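## Task

Using exactly three rods, none of them lime, lay out a straight end-to-end line whose total length equals the green rod (8 cm). Same colour-to-length key (blue 1, magenta 2, grey 3, orange 4, lime 5, purple 6, red 7, green 8, pink 9, turquoise 10). The rods must lie flat with ends touching or nearly touching. No other train may be formed, and every unused rod must be at least a rod-width clear of the train. It must hold without the robot's help. Finish by opening the gripper and pulling clear.

## Robot and tools

Robot: one 7-joint arm with a two-finger parallel gripper, on a base that may be slightly tilted relative to the table. Joint ranges in rad, base outward: waist -6.283..6.283, shoulder -2.250..2.250, upper arm roll -6.283..6.283, elbow -2.580..2.580, forearm roll -6.283..6.283, wrist pitch -2.100..2.100, wrist roll -6.283..6.283. Load limits (N m): 49.6 for waist, shoulder, upper arm roll and elbow; 31.2 for forearm roll, wrist pitch, wrist roll. A held object's weight adds to the load.

Frame: scene frame with origin on the tabletop under the base, +z up, +x forward, +y to the left when facing +x. Gripper axes: fingers extend along its +z, close along its y. end_effector_position is the spot between the pads when shut; closed fingertips reach about 22 mm past it, open ones about 9 mm. Closing pushes the tips roughly 13 mm further out, so keep that margin over the table.

The ROW (used by both motion tools): 10 numbers [x, y, z, qw, qx, qy, qz, position, force_limit, speed]. x, y, z are an absolute gripper position in metres, scene frame; qw..qz an absolute orientation quaternion, w first, same frame. position: +1 fully open (85 mm), about -0.8 pads touching, -1 closes until blocked. force_limit, in -1..1: pad force roughly 20 N at -1, 128 N at 0, 235 N at +1 on a 40 mm object. speed, in -1..1: pad gap rate roughly 20, 85, 150 mm/s at -1, 0, +1; faster closing grips a bit harder. Re-send the wanted quaternion every row rather than copying the reported one, which can drift.

execute_actions(actions): actions is a list of actions; each action is a list of up to 15 rows, one row per 1/30 s control step; if fewer rows are given, the last one is held to fill 15 steps. An empty list just returns state and images. Each step the commanded pose is clipped to at most 70 mm and 16 degrees from the measured pose, so far targets need several actions; afterwards the arm only goes as far as the last clipped pose. A target more than 0.6 m from the gripper along any of its axes gets the action refused; if the first action fails this or any action is malformed, nothing runs.

move(target, speed, blocking): target is one row as above (absolute pose plus finger numbers, which are applied at the start). The gripper follows a straight path, 0.5 to 10 s long, turning the shorter way. speed is top path speed in m/s, 0.002 to 0.5 (default 0.25); rotation up to twice that in rad/s. The path ignores obstacles, and the arm may lag, stray or overshoot speed, mostly when near full reach. Fast moves and targets set deep past a contact hit harder. blocking=false returns after 0.5 s while motion continues; until a result shows it ended, other moves and execute_actions are refused, so use wait or stop.

wait(seconds): 0 to 10; lets time pass holding the last command, returning early if a running move ends. stop(): brakes the current move (needs room; fingers continue). zoom_image(camera, region): camera is cam_head_left, cam_head_right or cam_wrist; region [x0, y0, x1, y1] in pixels, top-left origin, at most 504x504; images are 896x504. finished_scene(scene): ends scene 1 or 2 irreversibly and reports success plus the next task; only call it once the layout is complete and stable and the gripper is released and clear.

Results: state gives end_effector_position (m) and end_effector_quat_wxyz; reported position can be off, more at long reach. 'Hand target' is the pose currently being driven to. 'pose unreachable' means the clearance check (which counts any mount under the base) altered or blocked the command. The move line reports the ending (done, off_target, moving, held, fault), distance from target and limits: paced means the pose was clipped, held means a check blocked some steps (the arm may then jump faster). object_status: 0 moving, 1 blocked while opening, 2 blocked while closing (a grip), 3 reached requested position or pads met. Grip by sending -1 and checking for 2. Any new position value resets status to 0 briefly; new force or speed only take effect when position changes by at least 0.01; to soften a grip, open first. position_measured is in counts: 3 open, ~78 = 60 mm, ~130 = 40 mm, ~180 = 20 mm, ~230 pads meet. touch_left (-y finger) and touch_right (+y finger): 28 cells each in 7 groups of 4, groups from fingertip toward arm, cells along gripper +x; idle near 0 with noise, about 30/140/240 at 10/50/100 N spread over the pad.

Cameras: cam_head_left and cam_head_right are fixed; cam_wrist rides on the hand. Calibration (OpenCV pinhole with radial distortion) is given per camera and can be off by a few degrees and millimetres.

Avoid: knocking or placing anything off the table (fails), drops, slips, fast impacts and hard presses. Excess joint torque triggers a 10 s stop that skips the rest of the call. Holding loads heats motors; MOTOR HOT warns from 60 °C and at 75 °C an OVER-TEMPERATURE FAULT lets the arm sink. Brief external tugs on held parts or loose objects may occur; recheck images before finishing.

Each tool is called after "Call:" as name(argument=value, ...) on one line, values as JSON.

## Session

Call:
execute_actions(actions=[])

Scene clock: 0.00 s.
end_effector_position=(+0.4091, -0.1994, +0.1092) position_measured=3 object_status=3 touch_left=n/a touch_right=n/a end_effector_quat_wxyz=(+0.224, +0.633, +0.734, +0.104)
Joint positions: [ 1.204  1.666 -0.818  1.919 -1.092  0.011  2.299]
Joint velocities: [ 0.001  0.001 -0.001 -0.001 -0.001 -0.    -0.   ]
Motor temperatures (°C, as the motors report them): [28 30 27 29 32 31 35]
Hand target: +0.409, -0.199, +0.109; +0.224, +0.633, +0.734, +0.104
camera_calibration (this result's frames):
cam_wrist: T_world_to_cam=[[0.896962, 0.146379, 0.417172, -0.375434], [0.0842985, -0.982912, 0.163637, -0.183492], [0.433997, -0.111609, -0.893974, 0.0471714], [0, 0, 0, 1]] pos_world=[0.331746, -0.120136, 0.228817]

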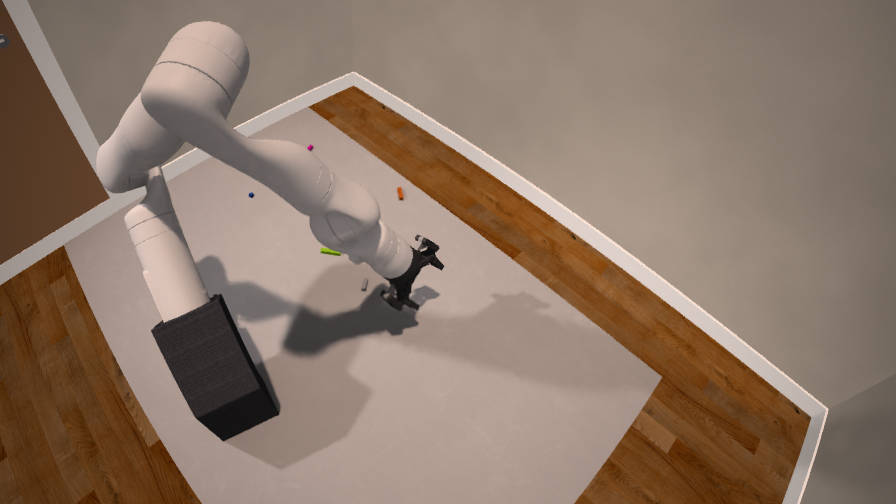

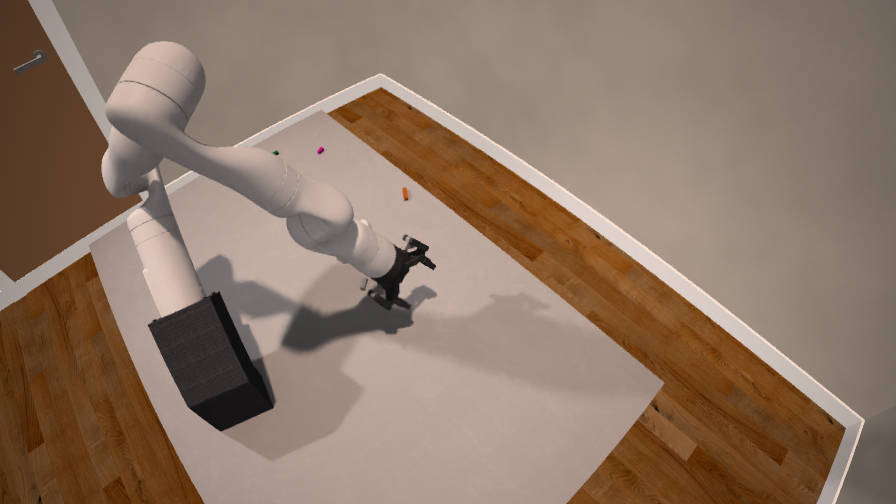

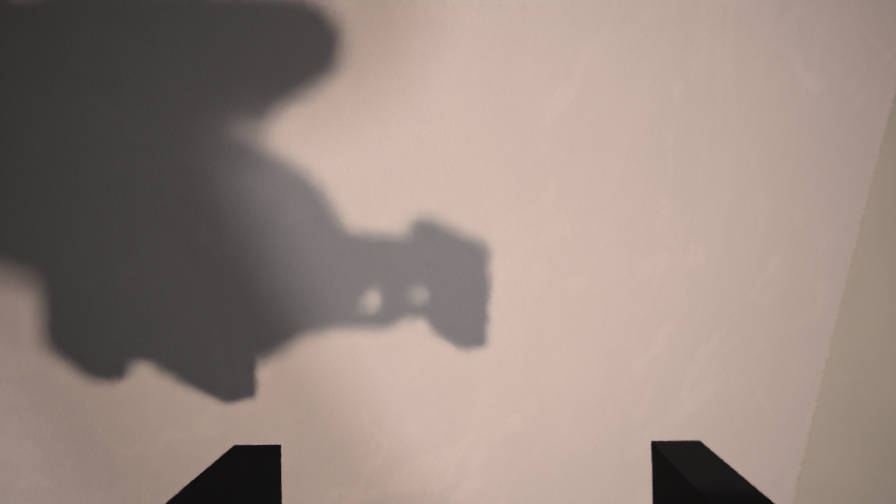

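Call:
move(target=[0.36,0.08,0.42,0,1,0,0,0,-1,0])

Scene clock: 10.00 s.
end_effector_position=(+0.3612, +0.0777, +0.4213) position_measured=128 object_status=3 touch_left=((3 8 -1 -6) (-3 6 11 -6) (-14 12 6 -25) (21 4 3 -2) (-1 4 9 6) (1 -3 10 -7) (-6 8 5 -5)) touch_right=((7 -2 -1 23) (-12 -4 8 -6) (7 12 13 10) (-5 -1 5 2) (13 -9 -12 7) (17 6 -8 -17) (-2 21 -7 -5)) end_effector_quat_wxyz=(+0.001, +1.000, -0.002, +0.001)
Joint positions: [ 0.677  0.475  0.019  1.759 -0.642  1.527 -0.443]
Joint velocities: [-0.002 -0.002  0.    -0.001  0.001 -0.001 -0.   ]
Motor temperatures (°C, as the motors report them): [28 30 27 29 32 31 35]
Hand target: +0.361, +0.078, +0.421; +0.001, +1.000, -0.001, +0.001
Off the commanded pose: 0.003 m, 0 deg.
move: done
camera_calibration (this result's frames):
cam_wrist: T_world_to_cam=[[-0.0309283, -0.999163, -0.0267577, 0.107948], [-0.999148, 0.0316375, -0.0264993, 0.434401], [0.0273236, 0.0259154, -0.999291, 0.558496], [0, 0, 0, 1]] pos_world=[0.42211, 0.0796407, 0.5725]

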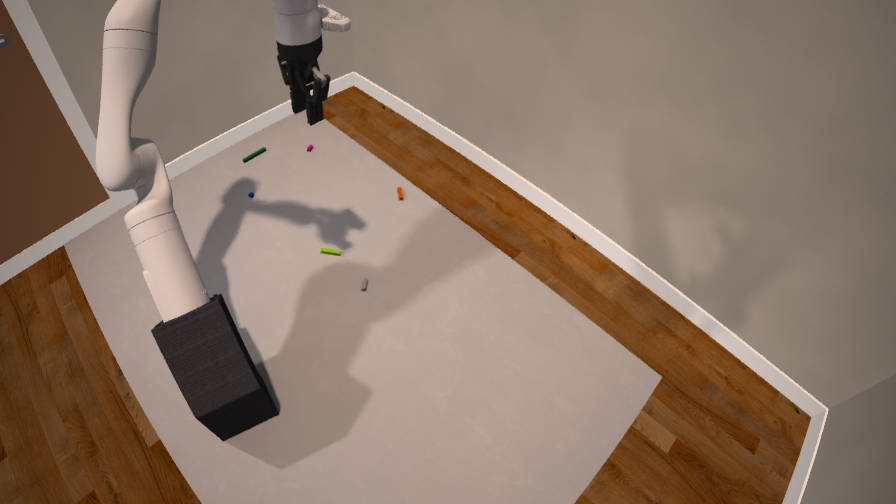

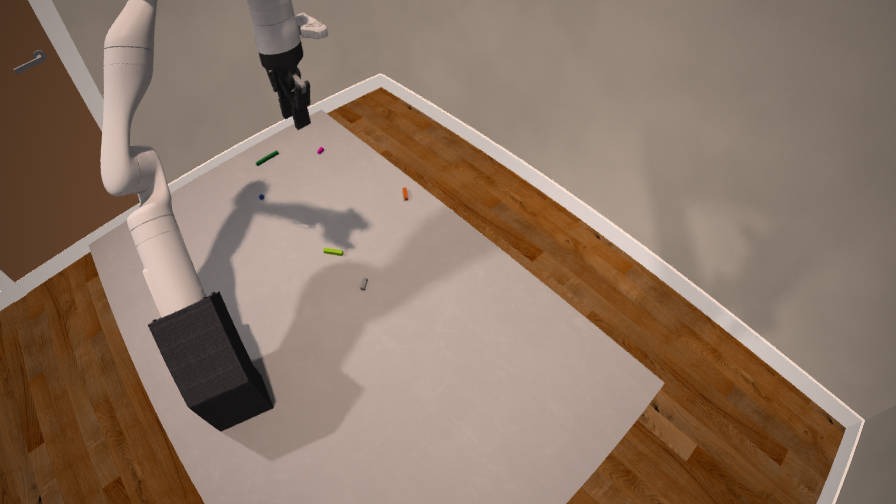

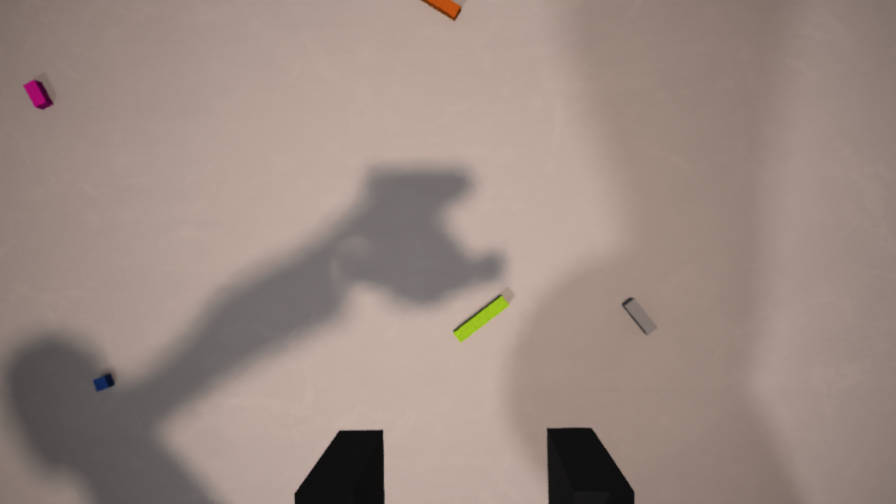

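Call:
move(target=[0.612,0.05,0.1,0,0.866,0.5,0,0,-1,0])

Scene clock: 19.03 s.
end_effector_position=(+0.6106, +0.0494, +0.0997) position_measured=128 object_status=3 touch_left=((-5 20 4 5) (2 -3 15 1) (-13 -8 17 -13) (19 9 -5 8) (10 16 3 10) (-12 4 -3 -9) (1 4 7 -5)) touch_right=((-13 -5 25 22) (0 -22 7 6) (0 -5 -5 17) (-15 6 9 -8) (17 10 0 -11) (1 -21 17 -9) (0 2 -7 15)) end_effector_quat_wxyz=(+0.001, +0.866, +0.500, -0.002)
Joint positions: [ 0.196  1.057 -0.306  1.313 -0.737  0.949  0.203]
Joint velocities: [-0.004  0.008 -0.001 -0.001  0.     0.001 -0.001]
Motor temperatures (°C, as the motors report them): [28 30 27 29 32 31 35]
Hand target: +0.610, +0.049, +0.099; +0.001, +0.866, +0.500, -0.002
Off the commanded pose: 0.002 m, 0 deg.
move: done
camera_calibration (this result's frames):
cam_wrist: T_world_to_cam=[[0.851457, -0.523682, -0.0278906, -0.483368], [-0.524261, -0.851314, -0.020371, 0.429036], [-0.0130757, 0.031967, -0.999403, 0.255438], [0, 0, 0, 1]] pos_world=[0.639834, 0.103947, 0.250544]

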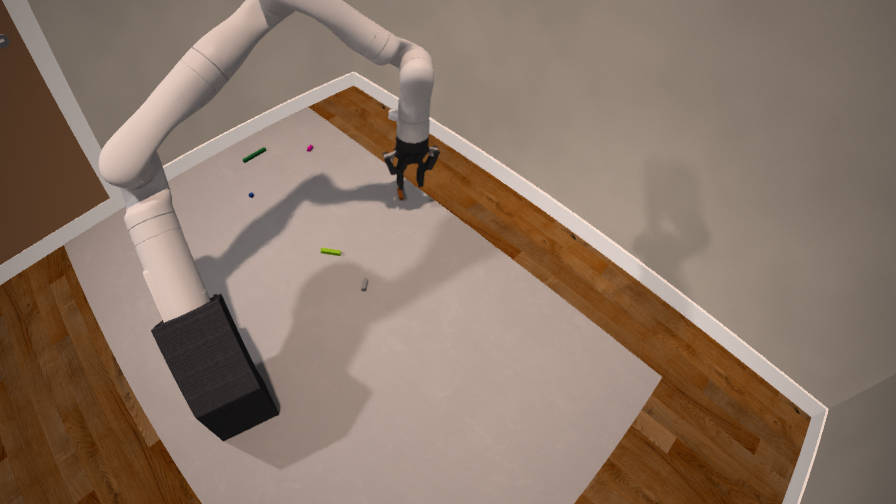

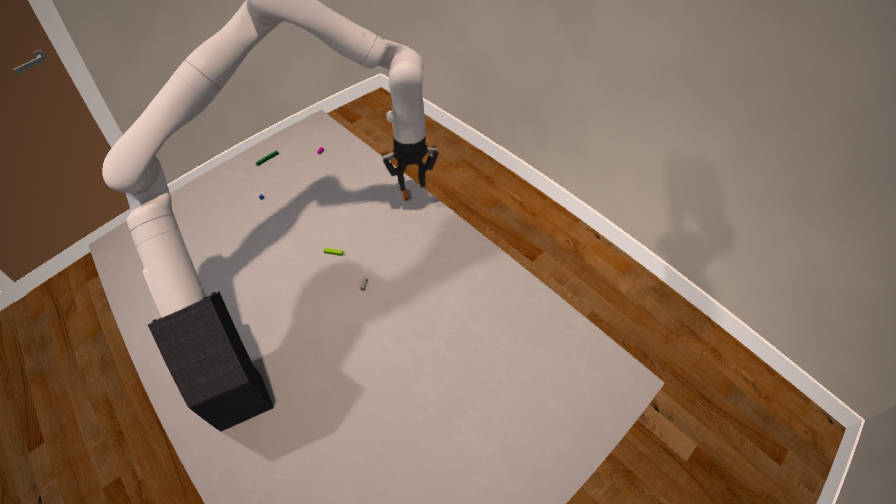

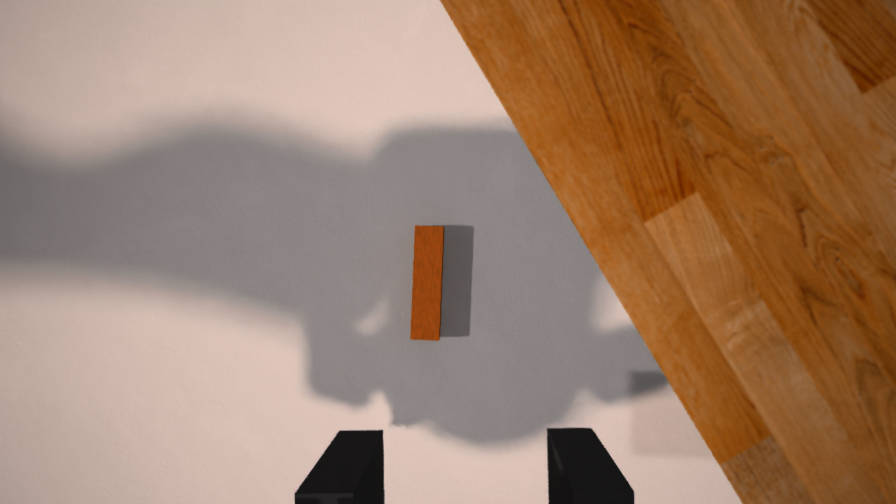

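Call:
move(target=[0.625,0.0987,0.05,0,0.879,0.477,0,0,-1,0])

Call:
move(target=[0.625,0.0987,0.025,0,0.879,0.477,0,0,-1,0], speed=0.05)

Call:
move(target=[0.625,0.0987,0.025,0,0.879,0.477,0,-1,-0.8,-0.5])

Call:
move(target=[0.625,0.0987,0.06,0,0.879,0.477,0,-1,-0.8,-0.5], speed=0.1)

Call:
move(target=[0.323,-0.1,0.045,0,0.951,0.309,0,-1,-0.8,-0.5])

Scene clock: 29.67 s.
end_effector_position=(+0.6250, +0.0982, +0.0503) position_measured=128 object_status=3 touch_left=((1 3 -2 12) (-11 17 1 -7) (-8 8 6 -15) (0 11 0 7) (-11 14 1 16) (4 -1 4 -8) (6 13 -6 0)) touch_right=((27 -1 -26 -4) (-7 -14 -10 -16) (-26 16 5 2) (-13 -30 4 7) (-1 5 3 -17) (-12 19 -2 -11) (14 -26 3 5)) end_effector_quat_wxyz=(+0.000, +0.879, +0.477, -0.000)
Joint positions: [ 0.079  1.056 -0.313  1.297 -0.777  0.878  0.084]
Joint velocities: [-0.004  0.001 -0.003 -0.001  0.002 -0.001 -0.001]
Motor temperatures (°C, as the motors report them): [28 30 27 29 32 31 35]
Hand target: +0.625, +0.098, +0.050; +0.000, +0.879, +0.477, -0.000
Off the commanded pose: 0.001 m, 0 deg.
move: done
camera_calibration (this result's frames):
cam_wrist: T_world_to_cam=[[0.822384, -0.568272, -0.0274132, -0.448936], [-0.56886, -0.822095, -0.0236203, 0.50228], [-0.00911349, 0.0350192, -0.999345, 0.201968], [0, 0, 0, 1]] pos_world=[0.656765, 0.150732, 0.201393]

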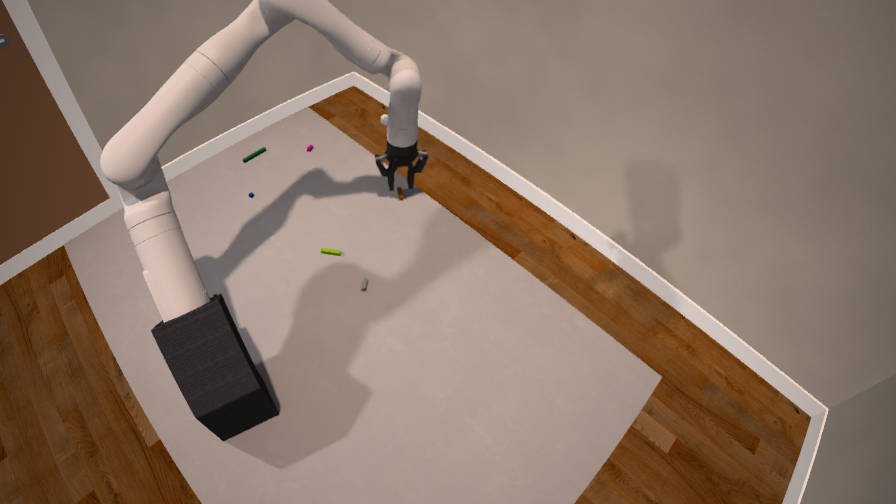

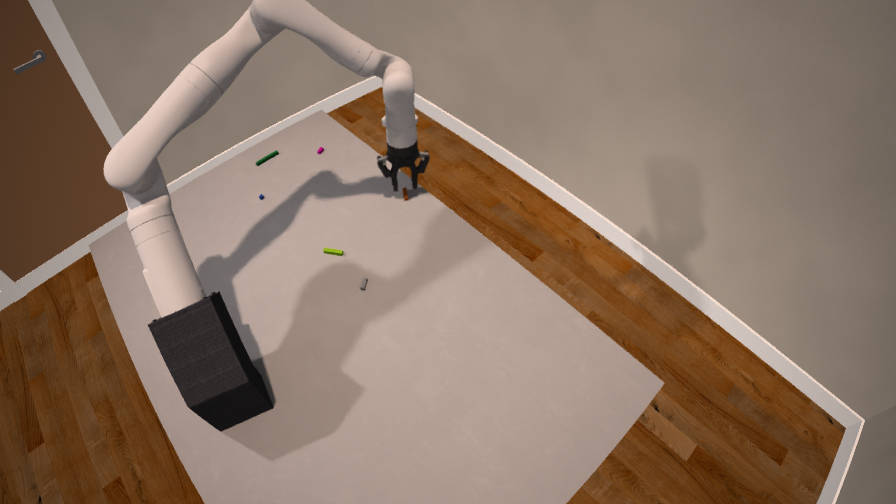

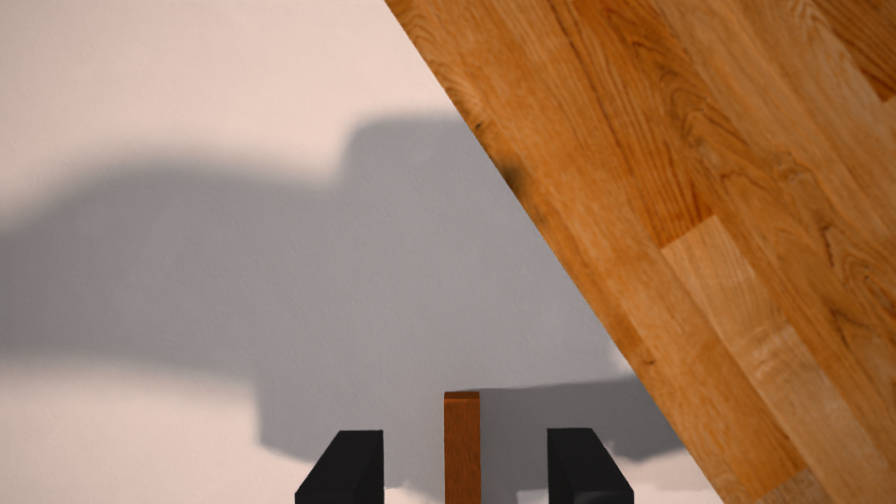

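Scene clock: 30.40 s.
end_effector_position=(+0.6250, +0.0987, +0.0252) position_measured=128 object_status=3 touch_left=((20 4 -8 5) (-6 15 12 11) (-7 14 3 -12) (7 3 6 -2) (1 0 1 12) (11 1 14 18) (2 -9 -4 12)) touch_right=((18 13 -13 9) (14 -3 21 -15) (-20 5 0 15) (-12 -11 -5 7) (9 -23 -5 -7) (16 1 19 -11) (-1 5 -5 3)) end_effector_quat_wxyz=(+0.000, +0.879, +0.477, +0.000)
Joint positions: [ 0.05   1.088 -0.321  1.288 -0.787  0.84   0.088]
Joint velocities: [-0.002  0.003  0.    -0.001  0.    -0.001 -0.   ]
Motor temperatures (°C, as the motors report them): [29 30 27 29 32 31 35]
Hand target: +0.625, +0.099, +0.025; +0.000, +0.879, +0.477, -0.000
Off the commanded pose: 0.000 m, 0 deg.
move: done
camera_calibration (this result's frames):
cam_wrist: T_world_to_cam=[[0.822633, -0.567884, -0.0279585, -0.449469], [-0.568495, -0.822337, -0.0239897, 0.501908], [-0.00936792, 0.035629, -0.999321, 0.176891], [0, 0, 0, 1]] pos_world=[0.656738, 0.151189, 0.176245]

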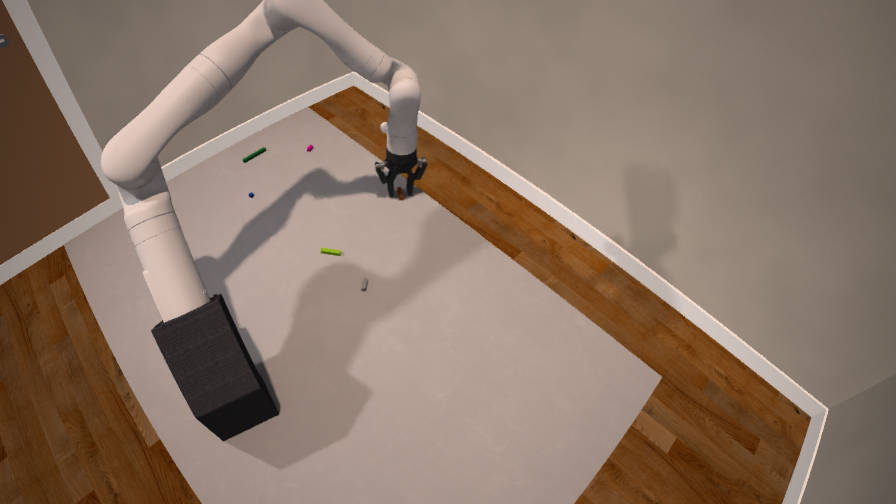

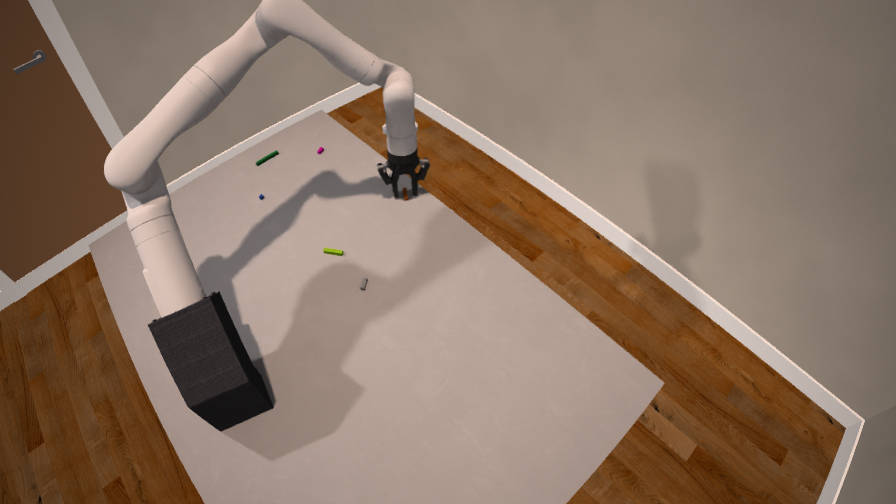

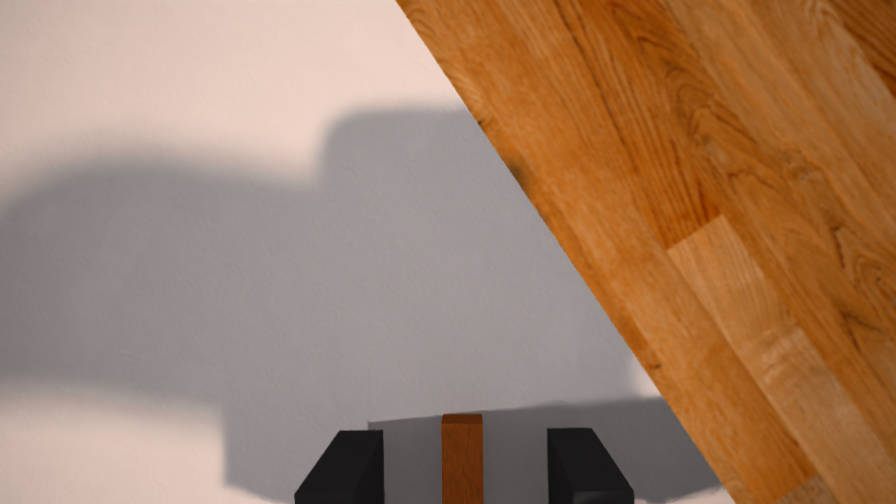

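Scene clock: 31.23 s.
end_effector_position=(+0.6251, +0.0987, +0.0251) position_measured=207 object_status=2 touch_left=((442 384 362 412) (94 72 57 102) (-4 -3 8 -10) (16 -13 3 22) (8 9 -3 -3) (-3 1 16 3) (-5 7 -1 11)) touch_right=((298 359 365 306) (61 32 73 72) (-21 9 -8 19) (18 5 5 -14) (5 0 -4 -8) (12 0 3 -1) (-4 0 -10 -11)) end_effector_quat_wxyz=(+0.000, +0.879, +0.477, +0.000)
Joint positions: [ 0.05   1.089 -0.321  1.287 -0.787  0.84   0.088]
Joint velocities: [ 0.001 -0.    -0.001 -0.     0.     0.002 -0.   ]
Motor temperatures (°C, as the motors report them): [29 30 27 29 32 31 35]
Hand target: +0.625, +0.099, +0.025; +0.000, +0.879, +0.477, -0.000
Off the commanded pose: 0.000 m, 0 deg.
move: done
camera_calibration (this result's frames):
cam_wrist: T_world_to_cam=[[0.822555, -0.567993, -0.0280757, -0.449492], [-0.568609, -0.822254, -0.0241261, 0.502006], [-0.00938194, 0.0358092, -0.999315, 0.176792], [0, 0, 0, 1]] pos_world=[0.656835, 0.151137, 0.176162]

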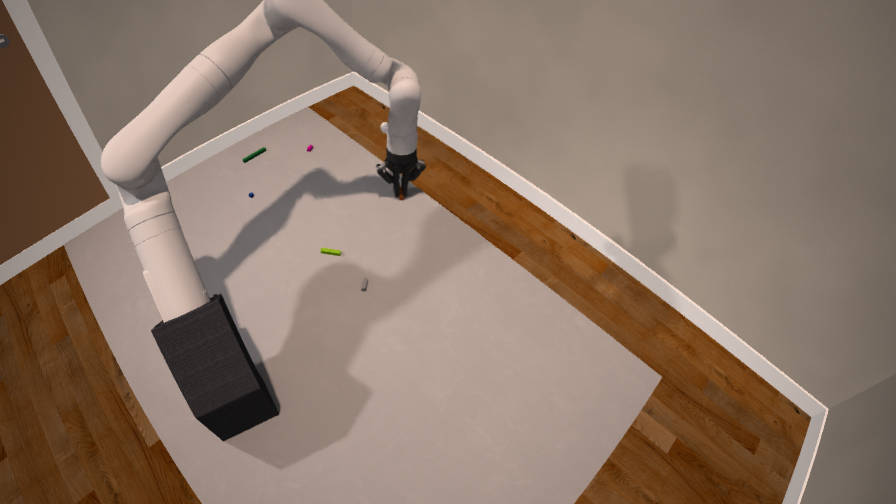

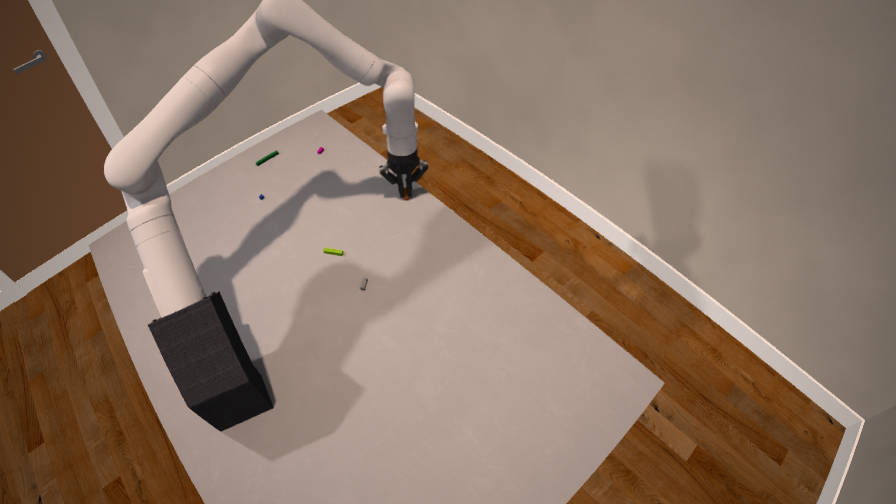

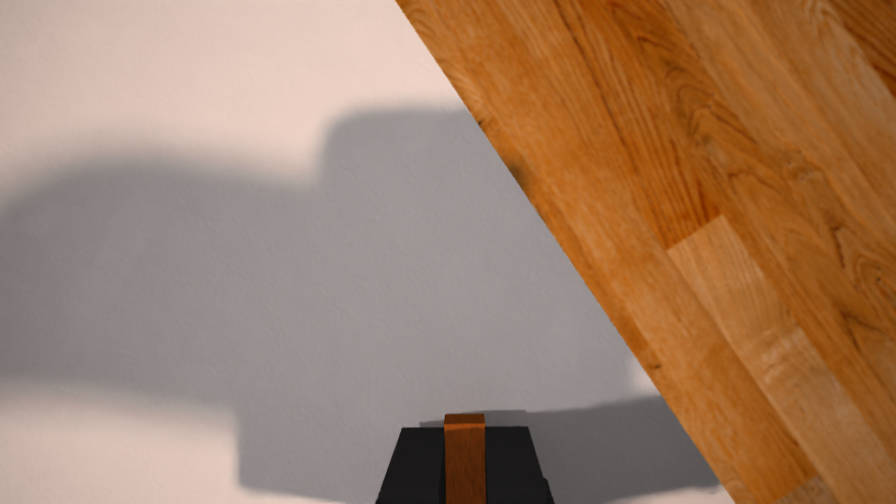

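Scene clock: 31.97 s.
end_effector_position=(+0.6251, +0.0987, +0.0598) position_measured=207 object_status=2 touch_left=((430 373 372 429) (93 72 57 111) (-11 -5 2 13) (5 -10 -8 3) (2 11 5 8) (-9 -1 9 7) (5 14 -10 -4)) touch_right=((295 366 336 283) (81 31 35 46) (-6 7 -11 -22) (-7 -8 19 -17) (5 -14 4 -14) (-5 -6 -4 -11) (2 12 3 15)) end_effector_quat_wxyz=(-0.000, +0.879, +0.477, +0.000)
Joint positions: [ 0.089  1.044 -0.31   1.299 -0.773  0.894  0.081]
Joint velocities: [ 0.001 -0.001  0.002  0.    -0.001  0.     0.   ]
Motor temperatures (°C, as the motors report them): [29 30 27 29 32 31 35]
Hand target: +0.625, +0.099, +0.060; -0.000, +0.879, +0.477, +0.000
Off the commanded pose: 0.000 m, 0 deg.
move: done
camera_calibration (this result's frames):
cam_wrist: T_world_to_cam=[[0.822458, -0.568108, -0.0285616, -0.448386], [-0.568743, -0.822156, -0.0243005, 0.503003], [-0.00967678, 0.0362303, -0.999297, 0.211652], [0, 0, 0, 1]] pos_world=[0.656906, 0.151147, 0.21092]

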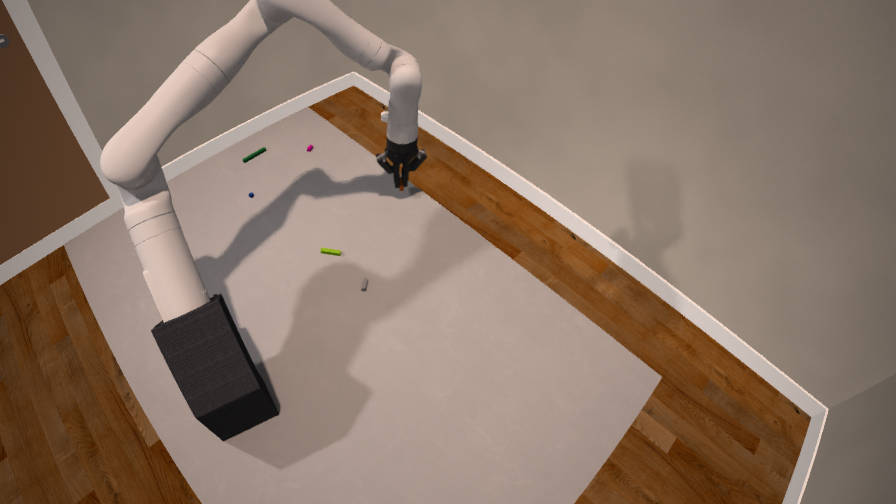

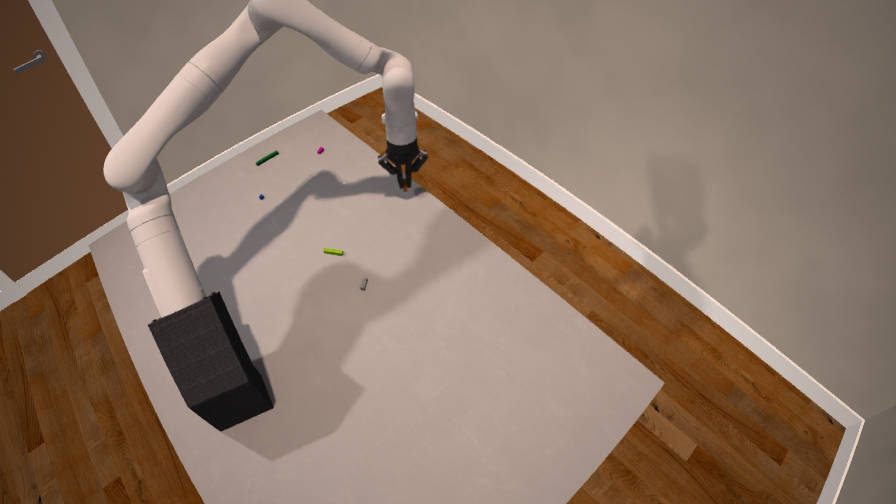

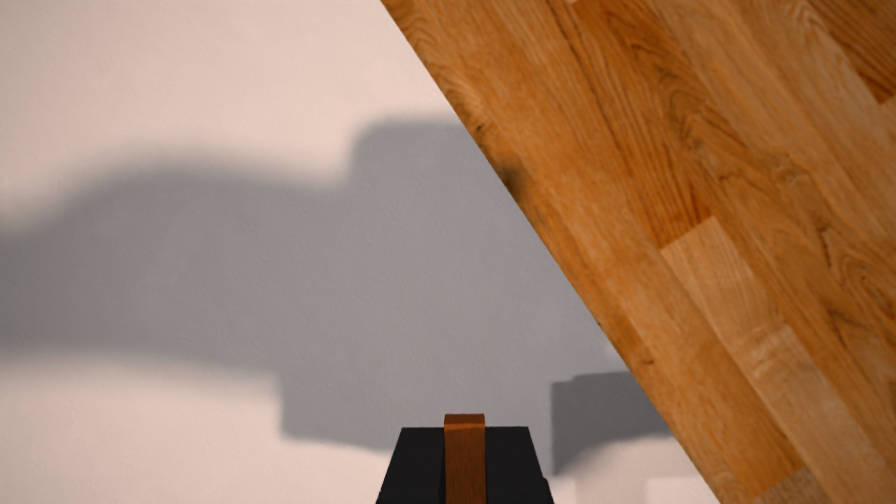

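Scene clock: 33.80 s.
end_effector_position=(+0.3228, -0.0975, +0.0458) position_measured=207 object_status=2 touch_left=((419 403 354 430) (95 64 72 99) (-11 18 13 -2) (4 4 4 11) (-7 5 6 22) (-7 7 6 8) (-6 7 7 -1)) touch_right=((298 328 360 290) (59 53 88 77) (-14 15 -10 2) (-12 -2 13 -7) (-9 -17 -12 -31) (-2 0 -5 -5) (7 -16 -5 -3)) end_effector_quat_wxyz=(-0.001, +0.951, +0.310, -0.000)
Joint positions: [ 0.648  1.361 -0.408  1.97  -0.988  0.422  0.748]
Joint velocities: [ 0.012  0.009  0.003  0.001 -0.005  0.001  0.005]
Motor temperatures (°C, as the motors report them): [29 30 27 29 32 31 35]
Hand target: +0.322, -0.098, +0.046; -0.001, +0.951, +0.309, +0.000
Off the commanded pose: 0.003 m, 0 deg.
move: done
camera_calibration (this result's frames):
cam_wrist: T_world_to_cam=[[0.566418, -0.823547, -0.0306656, -0.253818], [-0.824113, -0.565901, -0.0243575, 0.276763], [0.00270589, 0.0390684, -0.999233, 0.198071], [0, 0, 0, 1]] pos_world=[0.371315, -0.0601493, 0.196877]

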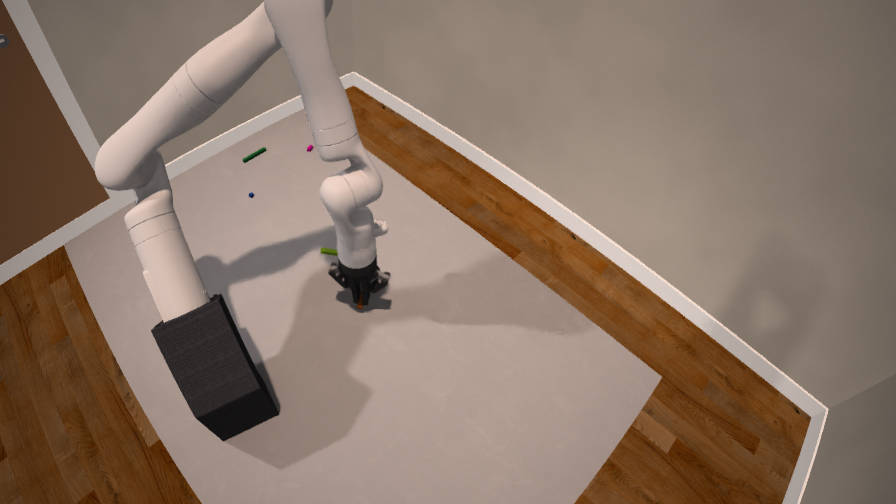

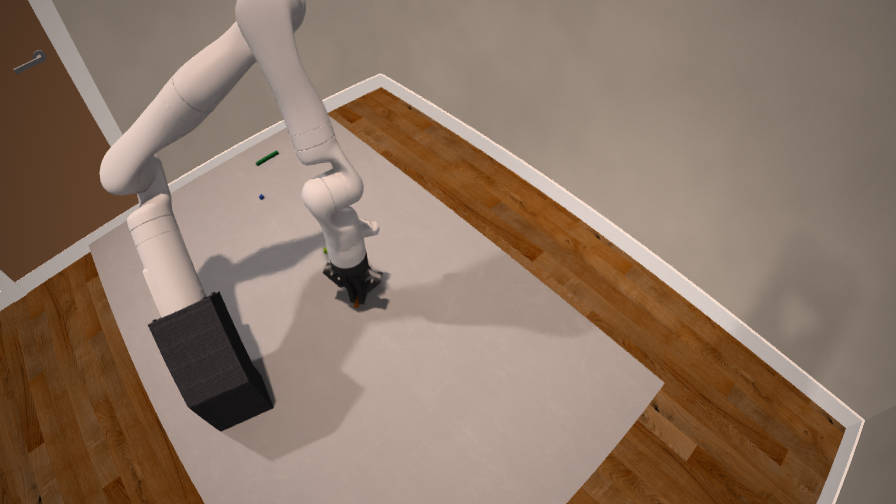

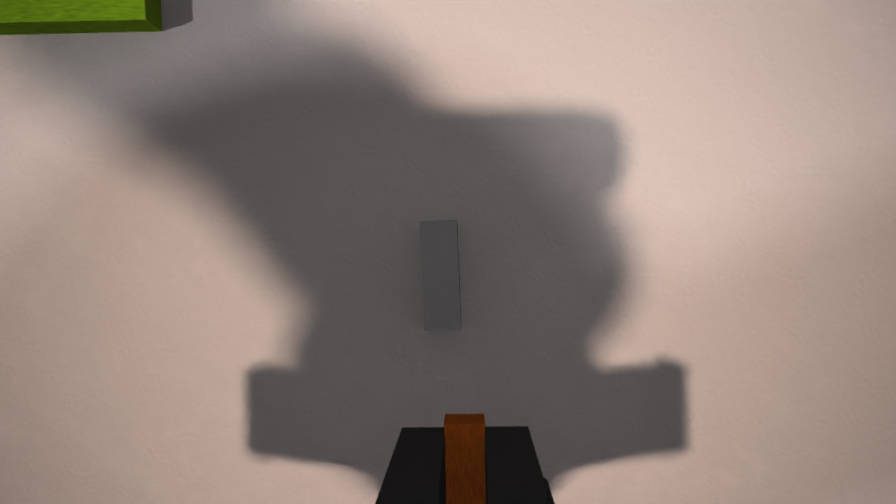

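Call:
move(target=[0.3312,-0.0853,0.027,0,0.947,0.321,0,-1,-0.8,-0.5], speed=0.04)

Scene clock: 39.83 s.
end_effector_position=(+0.3312, -0.0854, +0.0271) position_measured=207 object_status=2 touch_left=((416 382 356 423) (93 79 73 100) (-5 -3 11 -16) (6 3 -7 0) (-12 8 -1 23) (-16 9 15 -1) (7 0 -17 -9)) touch_right=((287 357 324 300) (75 44 80 74) (-10 -8 -8 5) (35 -11 6 1) (0 1 35 9) (32 -15 0 -23) (9 3 -30 -16)) end_effector_quat_wxyz=(+0.000, +0.947, +0.321, -0.000)
Joint positions: [ 0.628  1.385 -0.466  1.974 -1.021  0.356  0.773]
Joint velocities: [-0.002  0.001  0.001 -0.    -0.    -0.001 -0.   ]
Motor temperatures (°C, as the motors report them): [29 30 27 29 32 31 35]
Hand target: +0.331, -0.085, +0.027; +0.000, +0.947, +0.321, -0.000
Off the commanded pose: 0.000 m, 0 deg.
move: done
camera_calibration (this result's frames):
cam_wrist: T_world_to_cam=[[0.585604, -0.810111, -0.0280693, -0.254406], [-0.810592, -0.585123, -0.0239126, 0.284002], [0.0029478, 0.0367561, -0.99932, 0.178652], [0, 0, 0, 1]] pos_world=[0.378664, -0.0464875, 0.17818]

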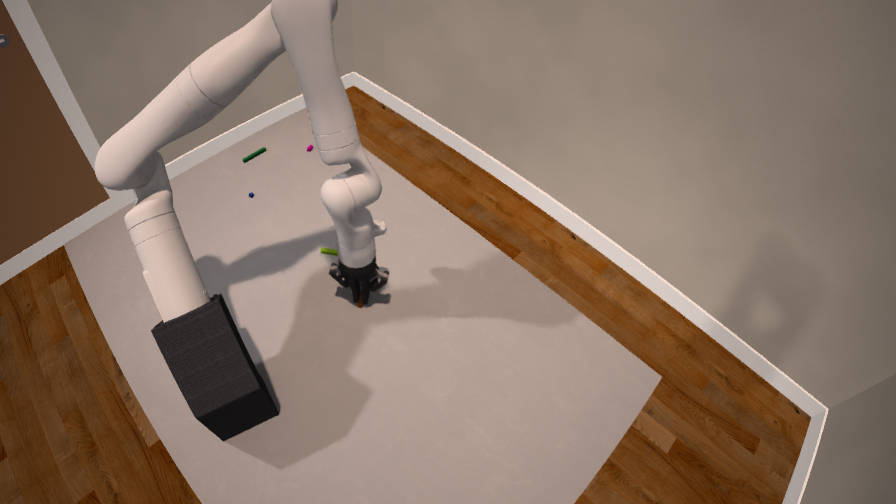

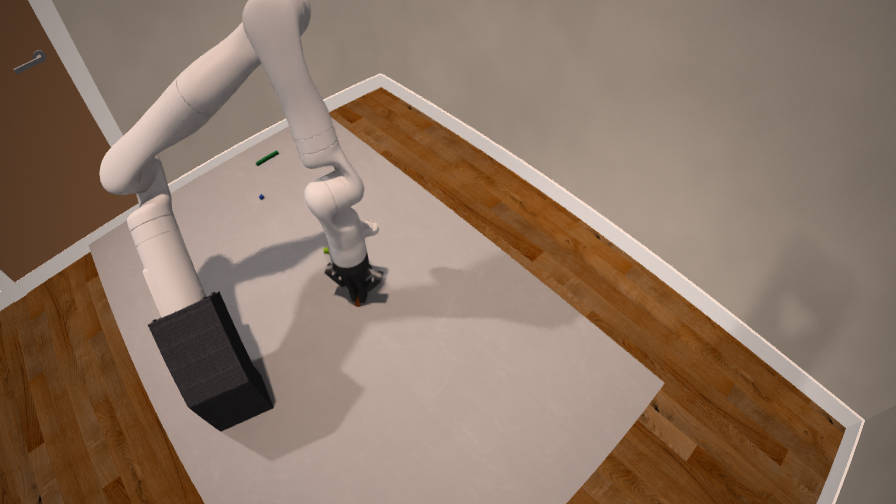

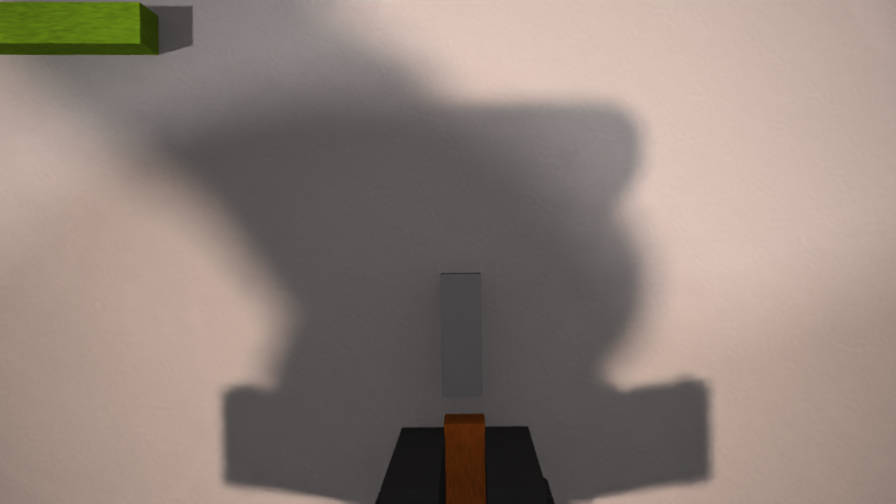

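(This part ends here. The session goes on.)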